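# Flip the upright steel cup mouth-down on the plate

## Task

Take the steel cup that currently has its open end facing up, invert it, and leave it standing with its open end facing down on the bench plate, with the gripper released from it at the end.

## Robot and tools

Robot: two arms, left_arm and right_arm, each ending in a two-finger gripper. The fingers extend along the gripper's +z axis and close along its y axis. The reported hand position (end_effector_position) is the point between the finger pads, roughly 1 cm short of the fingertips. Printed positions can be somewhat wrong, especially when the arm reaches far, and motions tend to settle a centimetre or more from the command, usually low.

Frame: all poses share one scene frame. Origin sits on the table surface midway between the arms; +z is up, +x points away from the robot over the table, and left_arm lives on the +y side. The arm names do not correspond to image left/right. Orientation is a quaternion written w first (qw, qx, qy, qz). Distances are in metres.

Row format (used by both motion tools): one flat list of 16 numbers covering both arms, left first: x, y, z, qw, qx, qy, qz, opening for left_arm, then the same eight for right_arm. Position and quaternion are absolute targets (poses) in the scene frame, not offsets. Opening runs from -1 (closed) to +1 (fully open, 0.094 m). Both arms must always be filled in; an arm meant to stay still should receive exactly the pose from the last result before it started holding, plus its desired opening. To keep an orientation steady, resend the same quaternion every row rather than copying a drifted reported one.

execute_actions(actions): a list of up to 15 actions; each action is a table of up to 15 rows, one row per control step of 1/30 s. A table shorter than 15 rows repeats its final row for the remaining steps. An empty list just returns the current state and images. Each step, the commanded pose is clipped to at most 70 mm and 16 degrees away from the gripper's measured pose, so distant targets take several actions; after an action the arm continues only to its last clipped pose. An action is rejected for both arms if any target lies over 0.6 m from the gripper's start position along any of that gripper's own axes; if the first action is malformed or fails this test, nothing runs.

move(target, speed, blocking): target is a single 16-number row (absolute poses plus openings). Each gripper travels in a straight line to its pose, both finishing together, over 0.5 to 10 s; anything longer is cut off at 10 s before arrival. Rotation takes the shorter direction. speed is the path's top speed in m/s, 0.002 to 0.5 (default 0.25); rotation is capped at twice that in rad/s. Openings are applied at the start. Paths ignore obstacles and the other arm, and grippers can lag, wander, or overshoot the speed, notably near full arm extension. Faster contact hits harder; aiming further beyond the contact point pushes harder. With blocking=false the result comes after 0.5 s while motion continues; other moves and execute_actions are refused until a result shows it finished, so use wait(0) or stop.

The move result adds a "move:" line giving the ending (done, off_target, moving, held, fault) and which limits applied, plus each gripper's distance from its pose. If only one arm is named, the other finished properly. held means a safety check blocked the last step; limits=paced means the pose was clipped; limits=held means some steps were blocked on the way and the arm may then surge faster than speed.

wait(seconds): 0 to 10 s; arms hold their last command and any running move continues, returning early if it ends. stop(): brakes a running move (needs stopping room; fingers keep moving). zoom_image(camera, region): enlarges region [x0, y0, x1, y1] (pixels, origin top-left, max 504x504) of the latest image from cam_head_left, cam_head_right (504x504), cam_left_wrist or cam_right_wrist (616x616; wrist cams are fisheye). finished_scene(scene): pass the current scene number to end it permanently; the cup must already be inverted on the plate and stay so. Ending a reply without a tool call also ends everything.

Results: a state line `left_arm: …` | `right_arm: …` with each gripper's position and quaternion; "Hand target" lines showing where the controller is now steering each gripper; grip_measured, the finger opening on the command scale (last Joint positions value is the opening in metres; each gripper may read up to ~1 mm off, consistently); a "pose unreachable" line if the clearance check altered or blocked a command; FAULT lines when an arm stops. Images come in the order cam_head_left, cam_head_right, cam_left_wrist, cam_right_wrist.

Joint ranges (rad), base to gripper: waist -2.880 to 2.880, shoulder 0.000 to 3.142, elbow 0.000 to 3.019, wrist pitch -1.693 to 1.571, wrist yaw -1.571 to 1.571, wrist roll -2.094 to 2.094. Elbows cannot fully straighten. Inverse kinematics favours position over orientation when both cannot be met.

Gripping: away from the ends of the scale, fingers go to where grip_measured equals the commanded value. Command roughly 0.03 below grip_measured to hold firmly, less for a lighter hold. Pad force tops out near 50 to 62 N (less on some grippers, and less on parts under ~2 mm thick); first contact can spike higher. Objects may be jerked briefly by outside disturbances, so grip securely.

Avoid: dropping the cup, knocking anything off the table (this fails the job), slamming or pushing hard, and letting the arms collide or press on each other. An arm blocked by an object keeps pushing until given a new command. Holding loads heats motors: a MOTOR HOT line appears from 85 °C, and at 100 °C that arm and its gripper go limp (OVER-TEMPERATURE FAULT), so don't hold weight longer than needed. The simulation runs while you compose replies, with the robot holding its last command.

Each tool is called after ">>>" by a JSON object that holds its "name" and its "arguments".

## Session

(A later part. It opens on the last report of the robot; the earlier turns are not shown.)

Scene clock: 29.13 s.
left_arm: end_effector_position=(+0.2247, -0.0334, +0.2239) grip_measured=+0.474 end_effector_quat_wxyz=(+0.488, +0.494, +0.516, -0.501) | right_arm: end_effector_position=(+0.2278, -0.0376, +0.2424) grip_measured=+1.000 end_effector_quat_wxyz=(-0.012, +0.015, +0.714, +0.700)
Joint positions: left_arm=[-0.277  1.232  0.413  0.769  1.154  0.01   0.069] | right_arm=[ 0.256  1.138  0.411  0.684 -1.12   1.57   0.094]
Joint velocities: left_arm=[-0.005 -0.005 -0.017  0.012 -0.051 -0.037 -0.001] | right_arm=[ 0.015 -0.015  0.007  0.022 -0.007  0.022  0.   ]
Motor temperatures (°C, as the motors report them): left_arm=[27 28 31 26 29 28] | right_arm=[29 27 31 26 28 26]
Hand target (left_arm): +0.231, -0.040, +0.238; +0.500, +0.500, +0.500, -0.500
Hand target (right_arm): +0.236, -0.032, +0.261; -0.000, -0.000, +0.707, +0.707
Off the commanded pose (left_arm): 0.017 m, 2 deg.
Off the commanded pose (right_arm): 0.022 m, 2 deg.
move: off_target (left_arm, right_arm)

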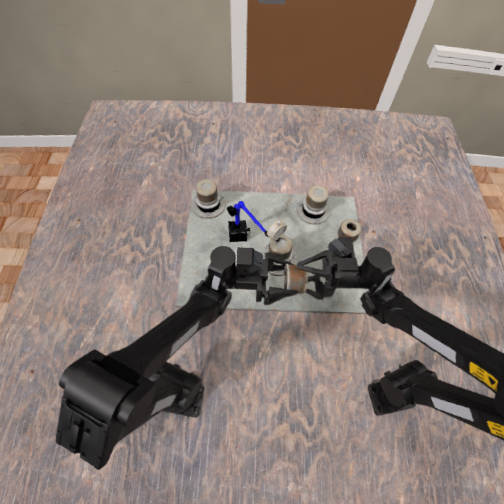

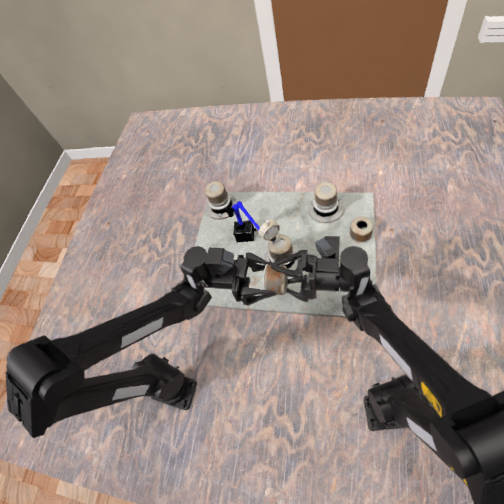

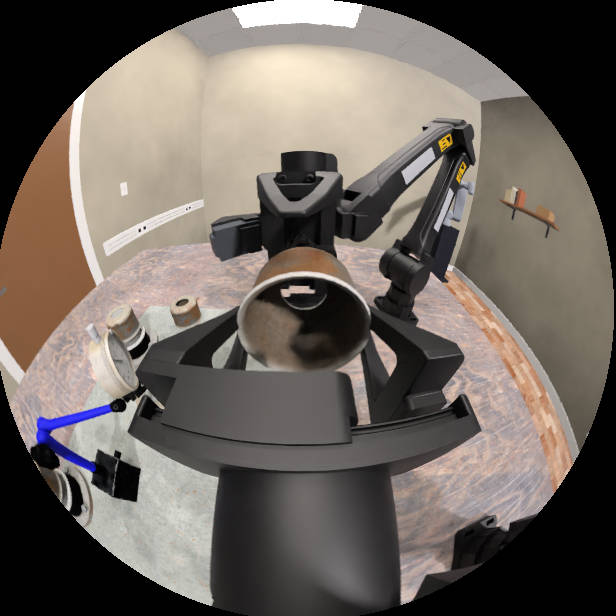

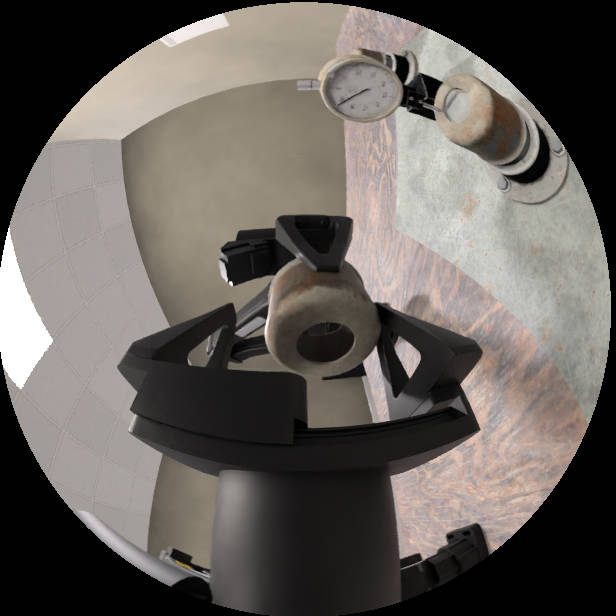

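The cup sagged about 1 cm; I'll raise the left hand to re-centre it.

>>> {"name": "move", "arguments": {"target": [0.236,-0.042,0.251,0.5,0.5,0.5,-0.5,0.42,0.237,-0.031,0.261,0,0,0.707,0.707,1], "speed": 0.03}}

Scene clock: 30.60 s.
left_arm: end_effector_position=(+0.2250, -0.0336, +0.2232) grip_measured=+0.474 end_effector_quat_wxyz=(+0.484, +0.491, +0.520, -0.504) | right_arm: end_effector_position=(+0.2278, -0.0376, +0.2421) grip_measured=+1.000 end_effector_quat_wxyz=(-0.013, +0.016, +0.714, +0.700)
Joint positions: left_arm=[-0.277  1.231  0.415  0.755  1.154  0.007  0.069] | right_arm=[ 0.256  1.138  0.411  0.682 -1.12   1.57   0.094]
Joint velocities: left_arm=[-0.005 -0.005  0.007  0.002  0.022  0.007  0.   ] | right_arm=[-0.015 -0.015  0.027  0.017 -0.066  0.066  0.   ]
Motor temperatures (°C, as the motors report them): left_arm=[27 28 31 26 29 28] | right_arm=[29 27 31 26 28 26]
Hand target (left_arm): +0.235, -0.041, +0.251; +0.500, +0.500, +0.500, -0.500
Hand target (right_arm): +0.236, -0.032, +0.261; -0.000, +0.000, +0.707, +0.707
Off the commanded pose (left_arm): 0.031 m, 3 deg.
Off the commanded pose (right_arm): 0.022 m, 3 deg.
move: off_target (left_arm, right_arm)

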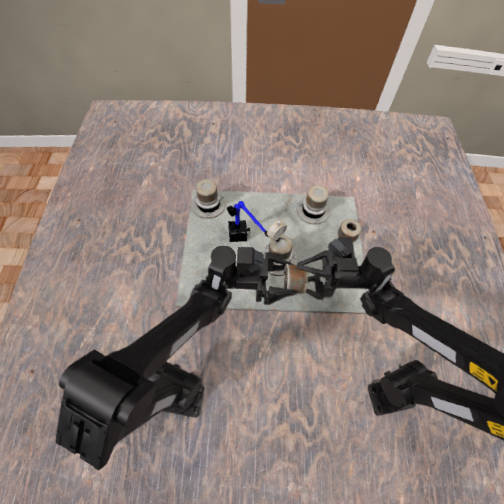

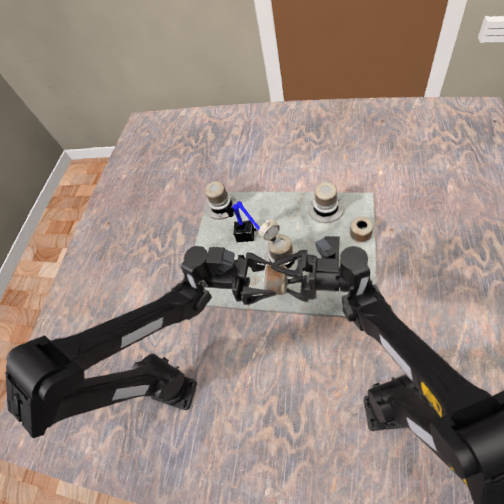

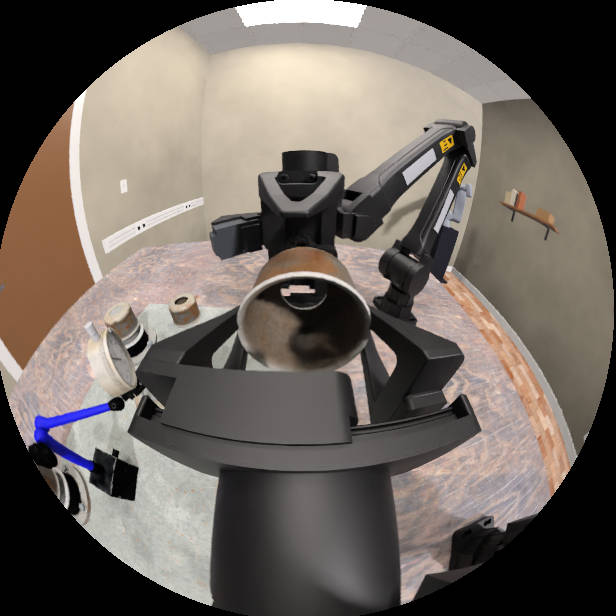

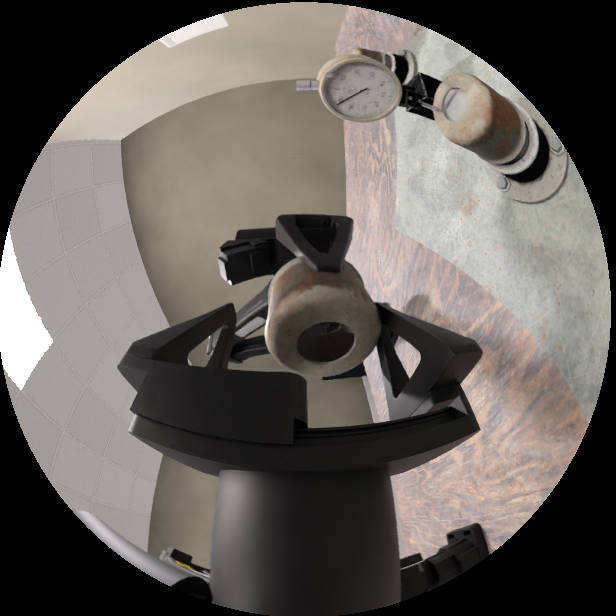

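>>> {"name": "move", "arguments": {"target": [0.231,-0.04,0.238,0.5,0.5,0.5,-0.5,0.42,0.226,-0.036,0.231,0,0,0.707,0.707,1], "speed": 0.03}}

Scene clock: 32.20 s.
left_arm: end_effector_position=(+0.2254, -0.0337, +0.2235) grip_measured=+0.474 end_effector_quat_wxyz=(+0.486, +0.492, +0.519, -0.503) | right_arm: end_effector_position=(+0.2288, -0.0372, +0.2362) grip_measured=+1.000 end_effector_quat_wxyz=(+0.003, +0.000, +0.707, +0.708)
Joint positions: left_arm=[-0.277  1.233  0.415  0.762  1.153  0.007  0.069] | right_arm=[ 0.256  1.184  0.395  0.792 -1.12   1.57   0.094]
Joint velocities: left_arm=[-0.015  0.005  0.007  0.002 -0.007 -0.051 -0.   ] | right_arm=[ 0.005 -0.015  0.017  0.032  0.022 -0.022  0.   ]
Motor temperatures (°C, as the motors report them): left_arm=[27 28 31 26 29 28] | right_arm=[29 27 31 26 28 26]
Hand target (left_arm): +0.231, -0.040, +0.238; +0.500, +0.500, +0.500, -0.500
Hand target (right_arm): +0.226, -0.036, +0.231; -0.000, -0.000, +0.707, +0.707
Off the commanded pose (left_arm): 0.017 m, 3 deg.
Off the commanded pose (right_arm): 0.006 m, 0 deg.
move: off_target (left_arm)

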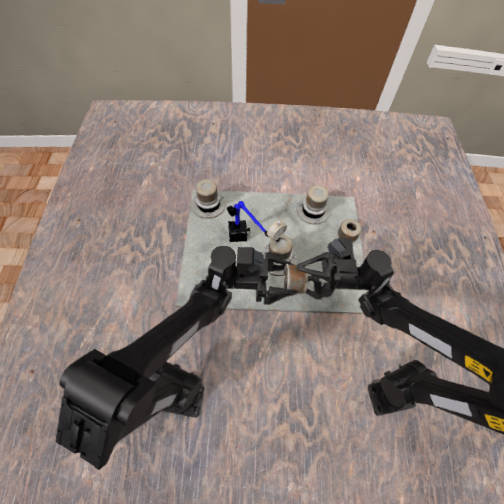

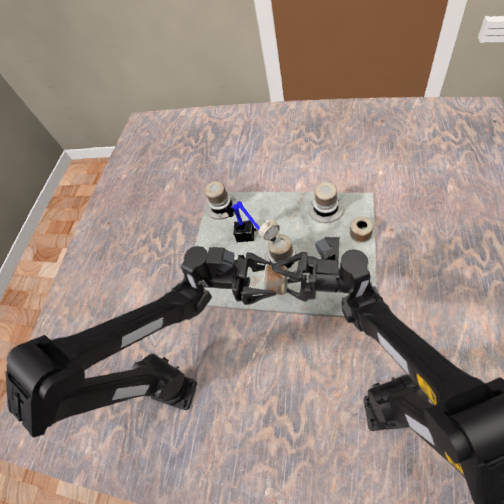

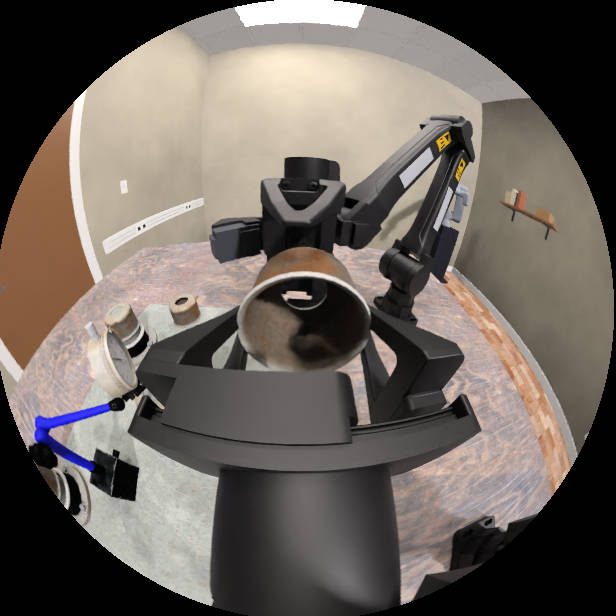

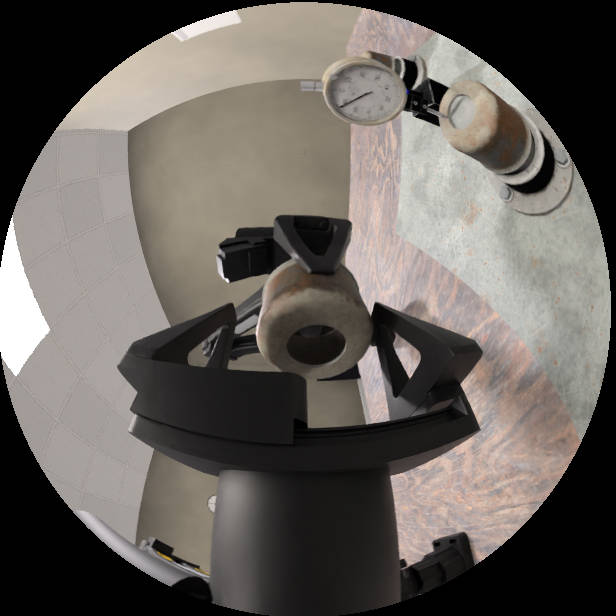

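>>> {"name": "move", "arguments": {"target": [0.231,-0.04,0.238,0.5,0.5,0.5,-0.5,0.42,0.222,-0.031,0.223,0,0,0.707,0.707,1], "speed": 0.03}}

Scene clock: 33.63 s.
left_arm: end_effector_position=(+0.2254, -0.0337, +0.2234) grip_measured=+0.474 end_effector_quat_wxyz=(+0.486, +0.492, +0.519, -0.503) | right_arm: end_effector_position=(+0.2267, -0.0337, +0.2284) grip_measured=+1.000 end_effector_quat_wxyz=(+0.005, +0.002, +0.706, +0.708)
Joint positions: left_arm=[-0.277  1.233  0.415  0.762  1.153  0.007  0.069] | right_arm=[ 0.272  1.208  0.382  0.831 -1.099  1.57   0.094]
Joint velocities: left_arm=[-0.005  0.015  0.012  0.002  0.022  0.007 -0.001] | right_arm=[ 0.005 -0.005  0.007 -0.002  0.022  0.007  0.   ]
Motor temperatures (°C, as the motors report them): left_arm=[27 28 31 26 29 28] | right_arm=[29 27 31 26 28 26]
Hand target (left_arm): +0.231, -0.040, +0.238; +0.500, +0.500, +0.500, -0.500
Hand target (right_arm): +0.222, -0.031, +0.223; -0.000, +0.000, +0.707, +0.707
Off the commanded pose (left_arm): 0.017 m, 3 deg.
Off the commanded pose (right_arm): 0.008 m, 1 deg.
move: off_target (left_arm)

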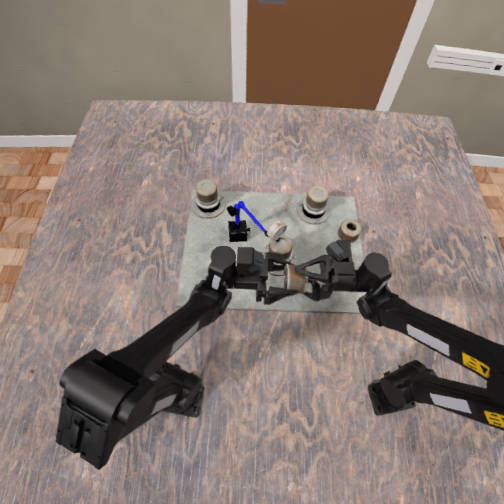

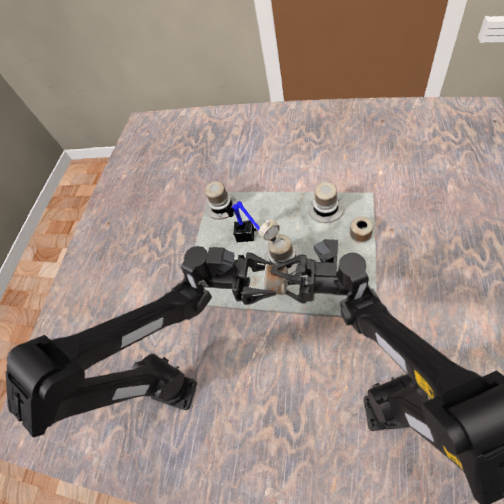

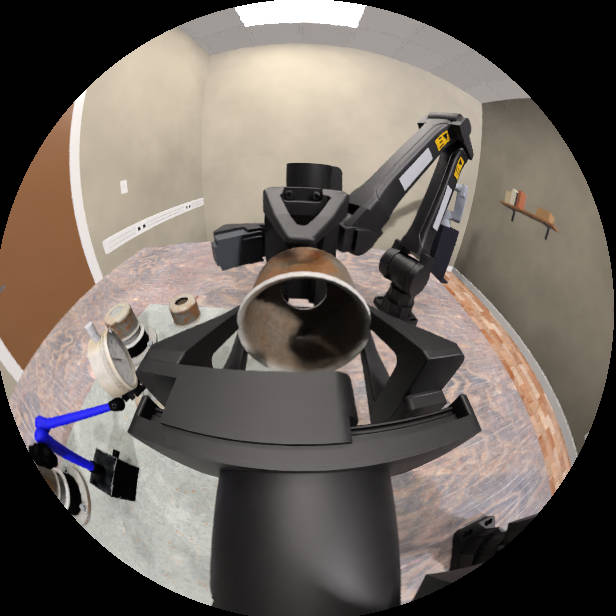

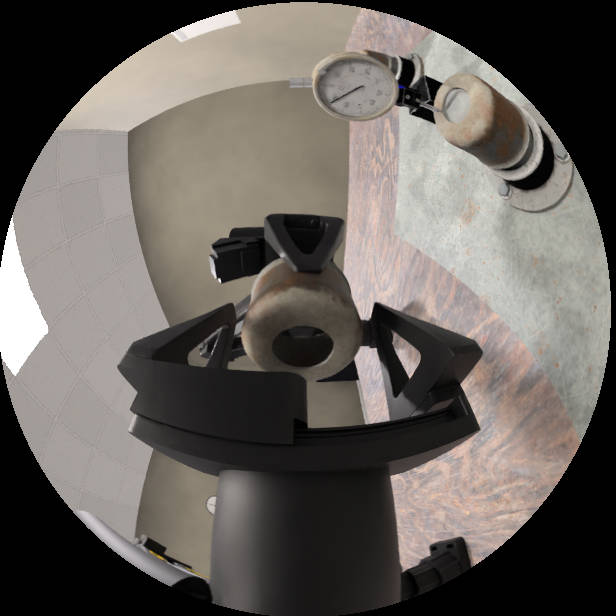

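>>> {"name": "move", "arguments": {"target": [0.231,-0.04,0.238,0.5,0.5,0.5,-0.5,0.42,0.222,-0.031,0.223,0,0,0.707,0.707,0.42], "speed": 0.03}}

Scene clock: 34.97 s.
left_arm: end_effector_position=(+0.2253, -0.0338, +0.2226) grip_measured=+0.474 end_effector_quat_wxyz=(+0.485, +0.491, +0.520, -0.503) | right_arm: end_effector_position=(+0.2266, -0.0336, +0.2285) grip_measured=+0.458 end_effector_quat_wxyz=(+0.006, +0.001, +0.706, +0.708)
Joint positions: left_arm=[-0.278  1.234  0.414  0.761  1.153  0.007  0.069] | right_arm=[ 0.272  1.208  0.382  0.832 -1.099  1.57   0.069]
Joint velocities: left_arm=[ 0.005 -0.005  0.012 -0.007 -0.007  0.007  0.001] | right_arm=[-0.015 -0.015 -0.017 -0.002 -0.139 -0.022 -0.   ]
Motor temperatures (°C, as the motors report them): left_arm=[27 28 31 26 29 28] | right_arm=[29 27 31 26 28 26]
Hand target (left_arm): +0.230, -0.040, +0.238; +0.500, +0.500, +0.500, -0.500
Hand target (right_arm): +0.222, -0.031, +0.223; -0.000, +0.000, +0.707, +0.707
Off the commanded pose (left_arm): 0.018 m, 3 deg.
Off the commanded pose (right_arm): 0.008 m, 1 deg.
move: off_target (left_arm)

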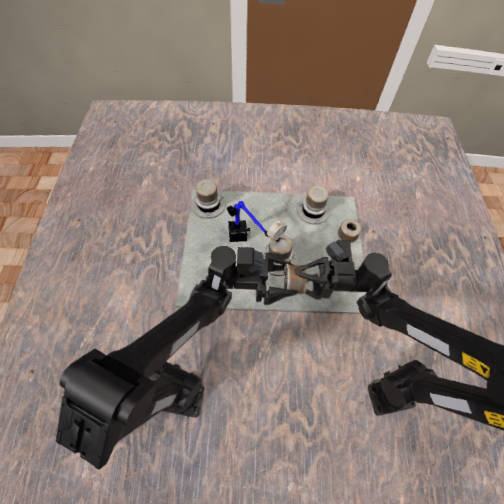

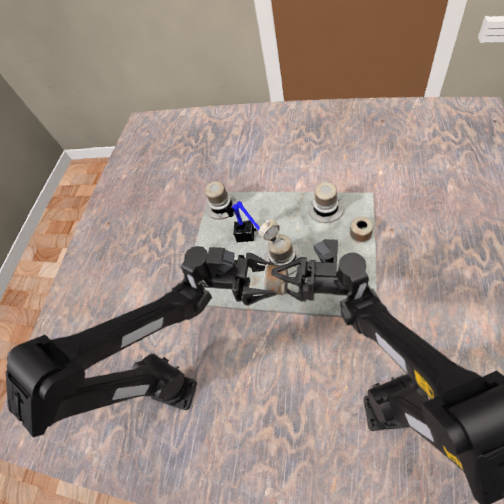

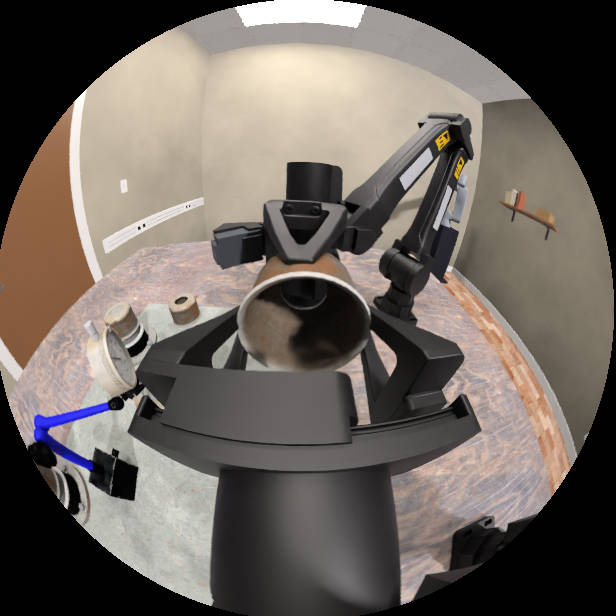

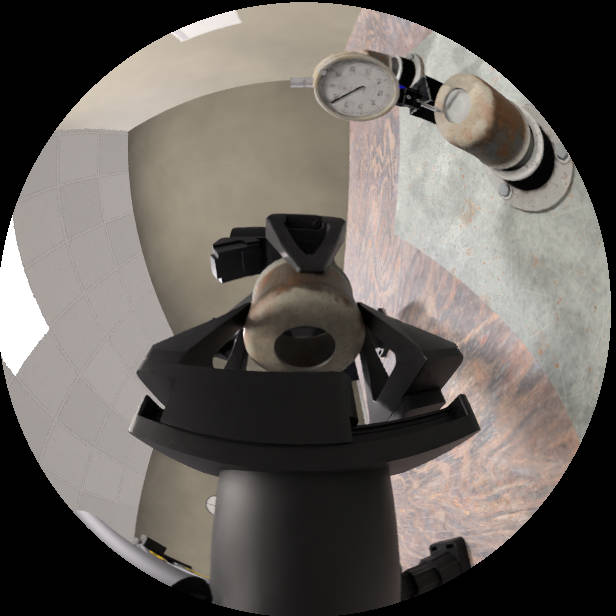

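>>> {"name": "move", "arguments": {"target": [0.2253,-0.0338,0.2226,0.5,0.5,0.5,-0.5,1,0.222,-0.031,0.223,0,0,0.707,0.707,0.41], "speed": 0.03}}

>>> {"name": "move", "arguments": {"target": [0.225,0.04,0.225,0.5,0.5,0.5,-0.5,1,0.23,-0.07,0.228,0,0,0.707,0.707,0.41], "speed": 0.15}}

>>> {"name": "move", "arguments": {"target": [0.225,0.08,0.225,0.5,0.5,0.5,-0.5,1,0.31,-0.17,0.1,0,0,1,0,0.41], "speed": 0.3}}

Scene clock: 36.87 s.
left_arm: end_effector_position=(+0.2255, -0.0346, +0.2262) grip_measured=+1.000 end_effector_quat_wxyz=(+0.500, +0.501, +0.500, -0.499) | right_arm: end_effector_position=(+0.2254, -0.0343, +0.2228) grip_measured=+0.458 end_effector_quat_wxyz=(+0.001, +0.007, +0.709, +0.705)
Joint positions: left_arm=[-0.278  1.254  0.414  0.835  1.163  0.007  0.094] | right_arm=[ 0.272  1.215  0.374  0.831 -1.098  1.57   0.069]
Joint velocities: left_arm=[-0.005 -0.005 -0.012  0.007 -0.051 -0.022  0.   ] | right_arm=[ 0.015 -0.005 -0.002 -0.007 -0.051 -0.037 -0.   ]
Motor temperatures (°C, as the motors report them): left_arm=[27 28 31 26 29 28] | right_arm=[29 27 30 26 28 26]
Hand target (left_arm): +0.225, -0.034, +0.223; +0.500, +0.500, +0.500, -0.500
Hand target (right_arm): +0.222, -0.031, +0.223; +0.000, -0.000, +0.707, +0.707
Off the commanded pose (left_arm): 0.004 m, 0 deg.
Off the commanded pose (right_arm): 0.005 m, 1 deg.
move: done

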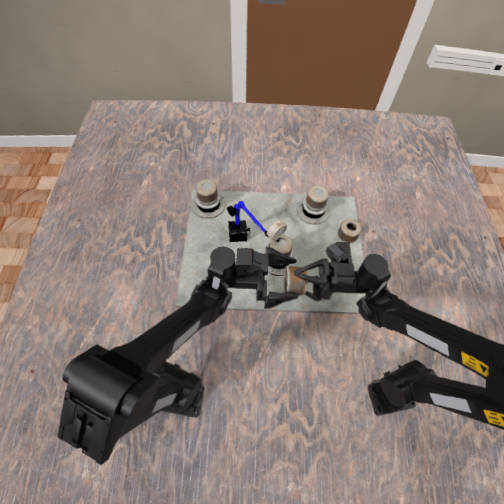

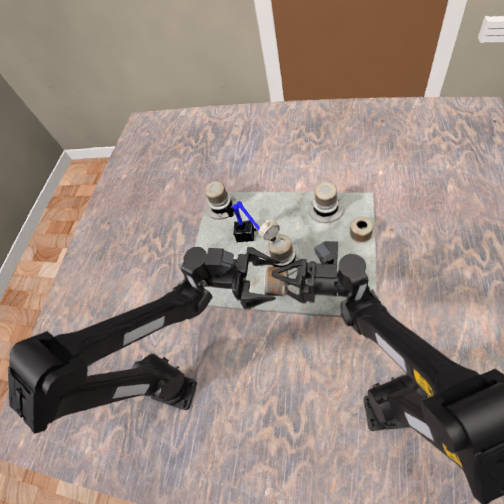

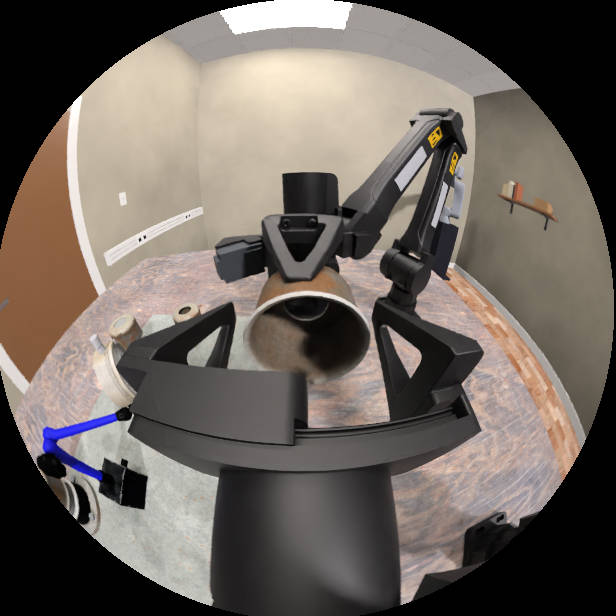

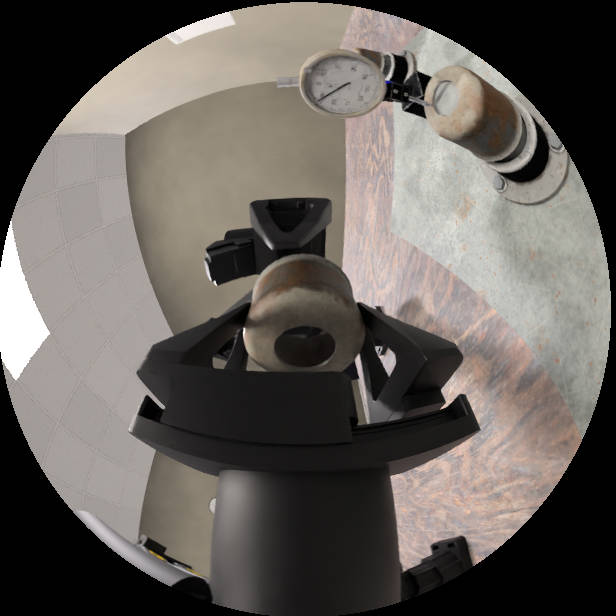

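Scene clock: 37.73 s.
left_arm: end_effector_position=(+0.2287, +0.0401, +0.2229) grip_measured=+1.000 end_effector_quat_wxyz=(+0.500, +0.500, +0.500, -0.499) | right_arm: end_effector_position=(+0.2302, -0.0669, +0.2225) grip_measured=+0.458 end_effector_quat_wxyz=(-0.009, +0.004, +0.709, +0.705)
Joint positions: left_arm=[-0.025  1.208  0.366  0.836  1.415  0.007  0.094] | right_arm=[ 0.154  1.193  0.362  0.812 -1.233  1.57   0.069]
Joint velocities: left_arm=[ 0.005 -0.005 -0.002  0.007 -0.022  0.007  0.   ] | right_arm=[-0.015  0.015  0.007  0.012 -0.051 -0.022 -0.001]
Motor temperatures (°C, as the motors report them): left_arm=[27 28 31 26 29 28] | right_arm=[29 27 30 26 28 26]
Hand target (left_arm): +0.226, +0.041, +0.225; +0.500, +0.500, +0.500, -0.500
Hand target (right_arm): +0.230, -0.070, +0.228; +0.000, -0.000, +0.708, +0.707
Off the commanded pose (left_arm): 0.004 m, 0 deg.
Off the commanded pose (right_arm): 0.006 m, 1 deg.
move: done

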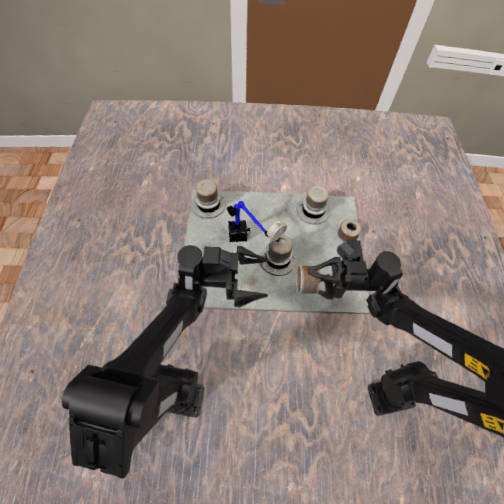

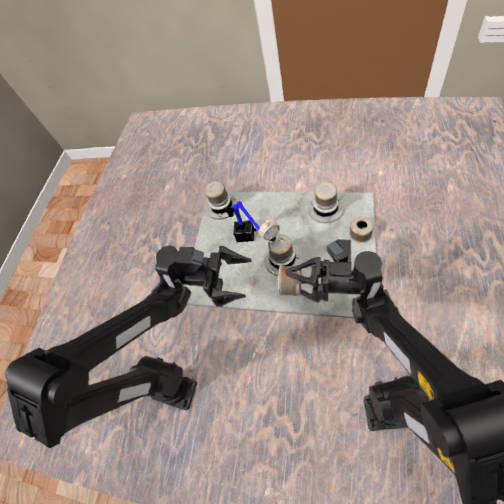

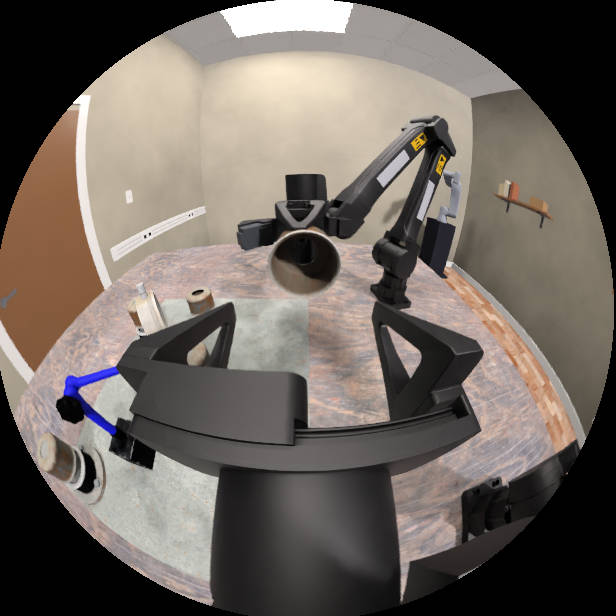

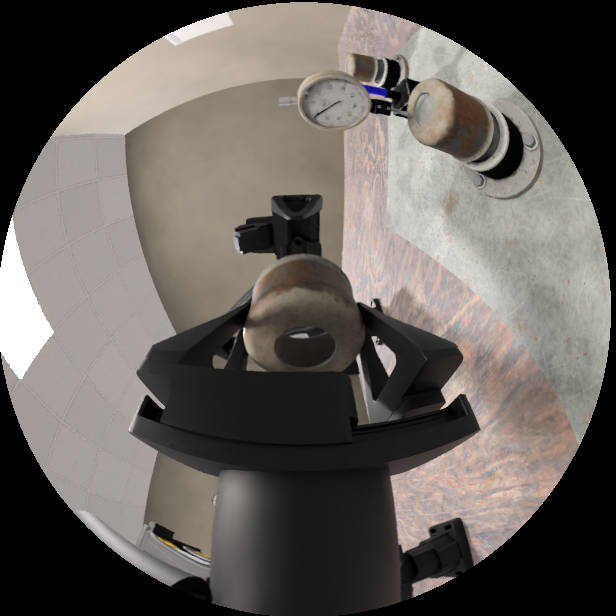

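Scene clock: 40.70 s.
left_arm: end_effector_position=(+0.2281, +0.0780, +0.2236) grip_measured=+1.000 end_effector_quat_wxyz=(+0.499, +0.503, +0.497, -0.501) | right_arm: end_effector_position=(+0.2905, -0.1823, +0.0811) grip_measured=+0.459 end_effector_quat_wxyz=(-0.022, +0.006, +1.000, -0.007)
Joint positions: left_arm=[0.111 1.198 0.36  0.836 1.559 0.006 0.094] | right_arm=[ 0.245  1.42   0.904 -1.1   -0.006  0.446  0.069]
Joint velocities: left_arm=[-0.005 -0.005 -0.012  0.012  0.022 -0.066  0.   ] | right_arm=[-0.005 -0.005 -0.007 -0.027  0.022  0.066  0.   ]
Motor temperatures (°C, as the motors report them): left_arm=[27 28 31 26 29 28] | right_arm=[29 27 31 26 28 26]
Hand target (left_arm): +0.225, +0.081, +0.225; +0.500, +0.500, +0.500, -0.500
Hand target (right_arm): +0.310, -0.169, +0.101; +0.001, +0.005, +1.000, +0.003
Off the commanded pose (left_arm): 0.004 m, 0 deg.
Off the commanded pose (right_arm): 0.030 m, 3 deg.
move: off_target (right_arm)

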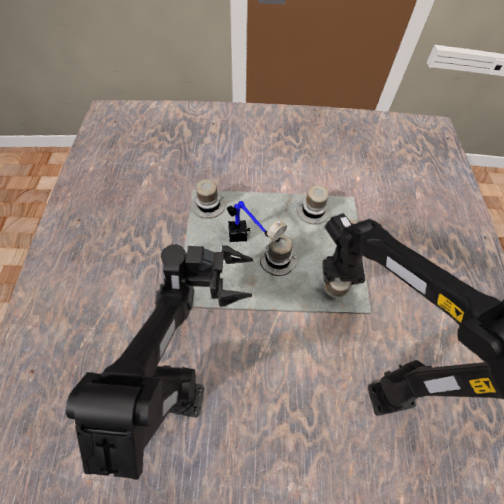

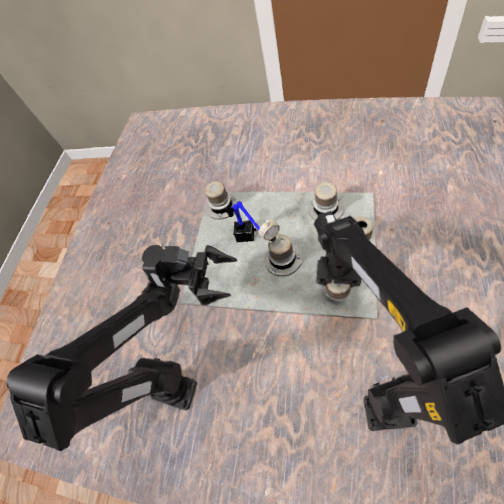

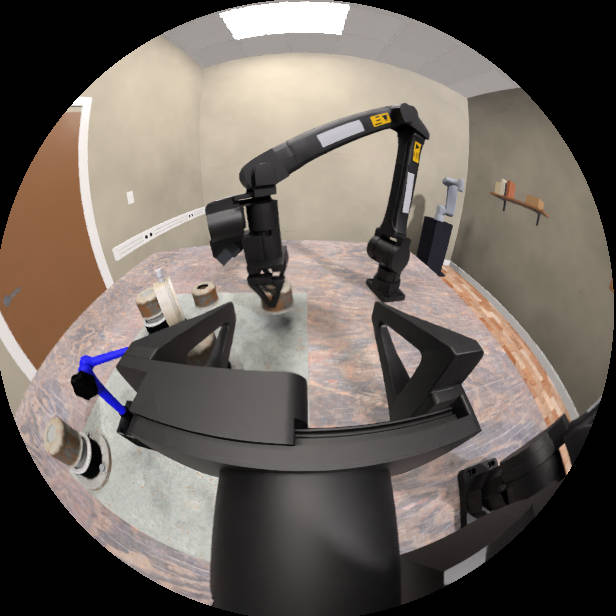

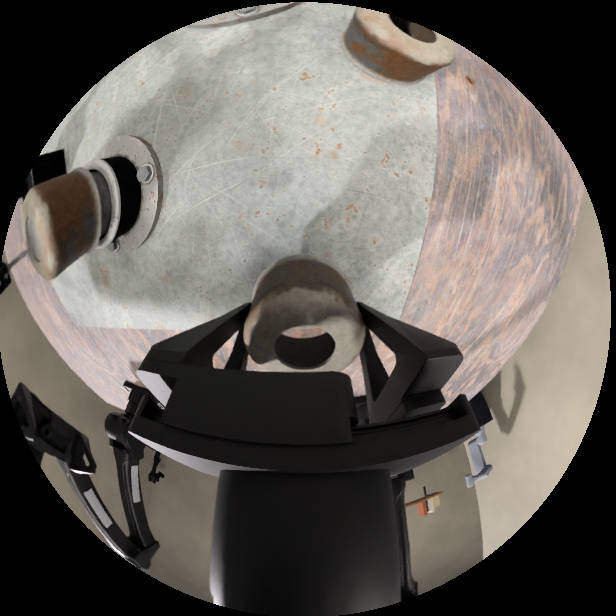

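>>> {"name": "move", "arguments": {"target": [0.225,0.08,0.225,0.5,0.5,0.5,-0.5,1,0.335,-0.175,0.058,0,0,1,0,0.41], "speed": 0.08}}

>>> {"name": "zoom_image", "arguments": {"camera": "cam_left_wrist", "region": [200,230,340,350]}}

Scene clock: 42.30 s.
left_arm: end_effector_position=(+0.2279, +0.0780, +0.2239) grip_measured=+1.000 end_effector_quat_wxyz=(+0.499, +0.503, +0.497, -0.501) | right_arm: end_effector_position=(+0.3085, -0.1809, +0.0460) grip_measured=+0.459 end_effector_quat_wxyz=(-0.025, -0.002, +1.000, -0.010)
Joint positions: left_arm=[0.111 1.197 0.36  0.836 1.559 0.006 0.094] | right_arm=[ 0.23   1.523  0.907 -1.009 -0.001  0.416  0.069]
Joint velocities: left_arm=[ 0.005 -0.015 -0.002 -0.002 -0.081 -0.081  0.   ] | right_arm=[-0.005 -0.005 -0.002  0.007  0.051 -0.051  0.   ]
Motor temperatures (°C, as the motors report them): left_arm=[27 28 31 26 29 28] | right_arm=[29 27 31 26 28 26]
Hand target (left_arm): +0.225, +0.080, +0.225; +0.500, +0.500, +0.500, -0.500
Hand target (right_arm): +0.334, -0.175, +0.059; +0.000, -0.000, +1.000, -0.000
Off the commanded pose (left_arm): 0.004 m, 0 deg.
Off the commanded pose (right_arm): 0.030 m, 3 deg.
move: off_target (right_arm)

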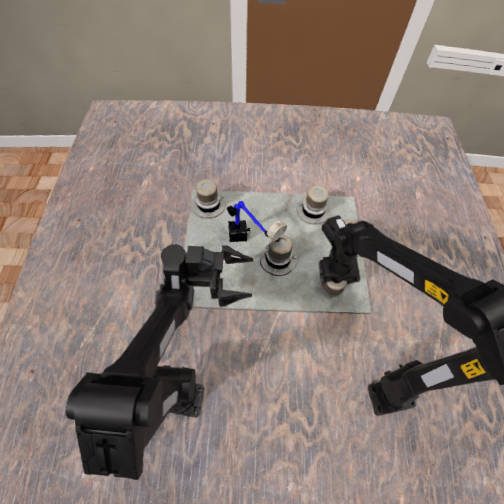

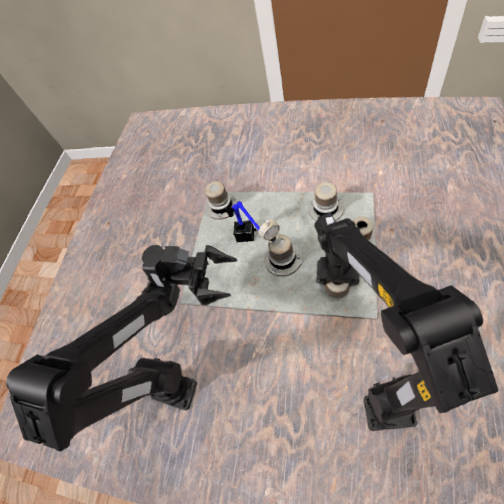

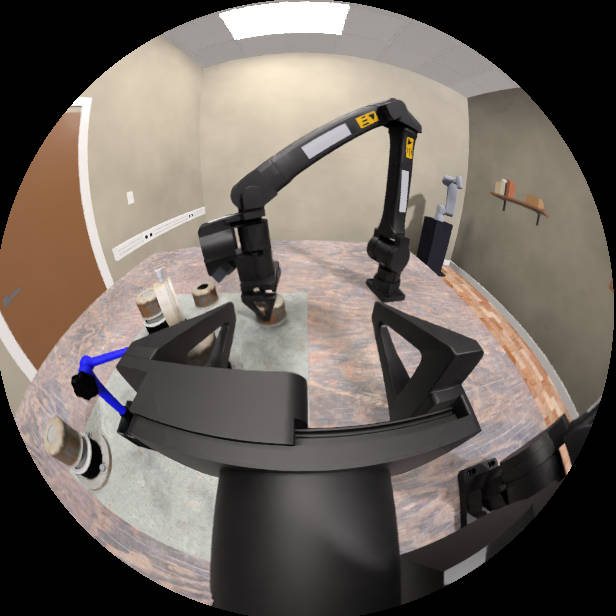

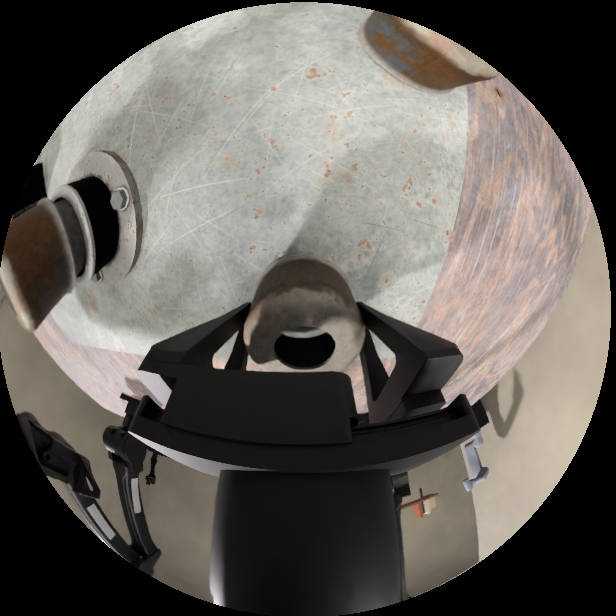

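Region (200, 230, 340, 350) of cam_left_wrist's 616x616 image, scaled by 3.600, with more detail than that image has; it fills the top 432 rows of this view, and the rest is white.

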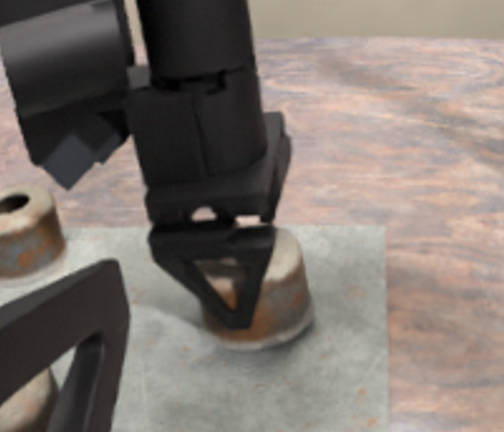

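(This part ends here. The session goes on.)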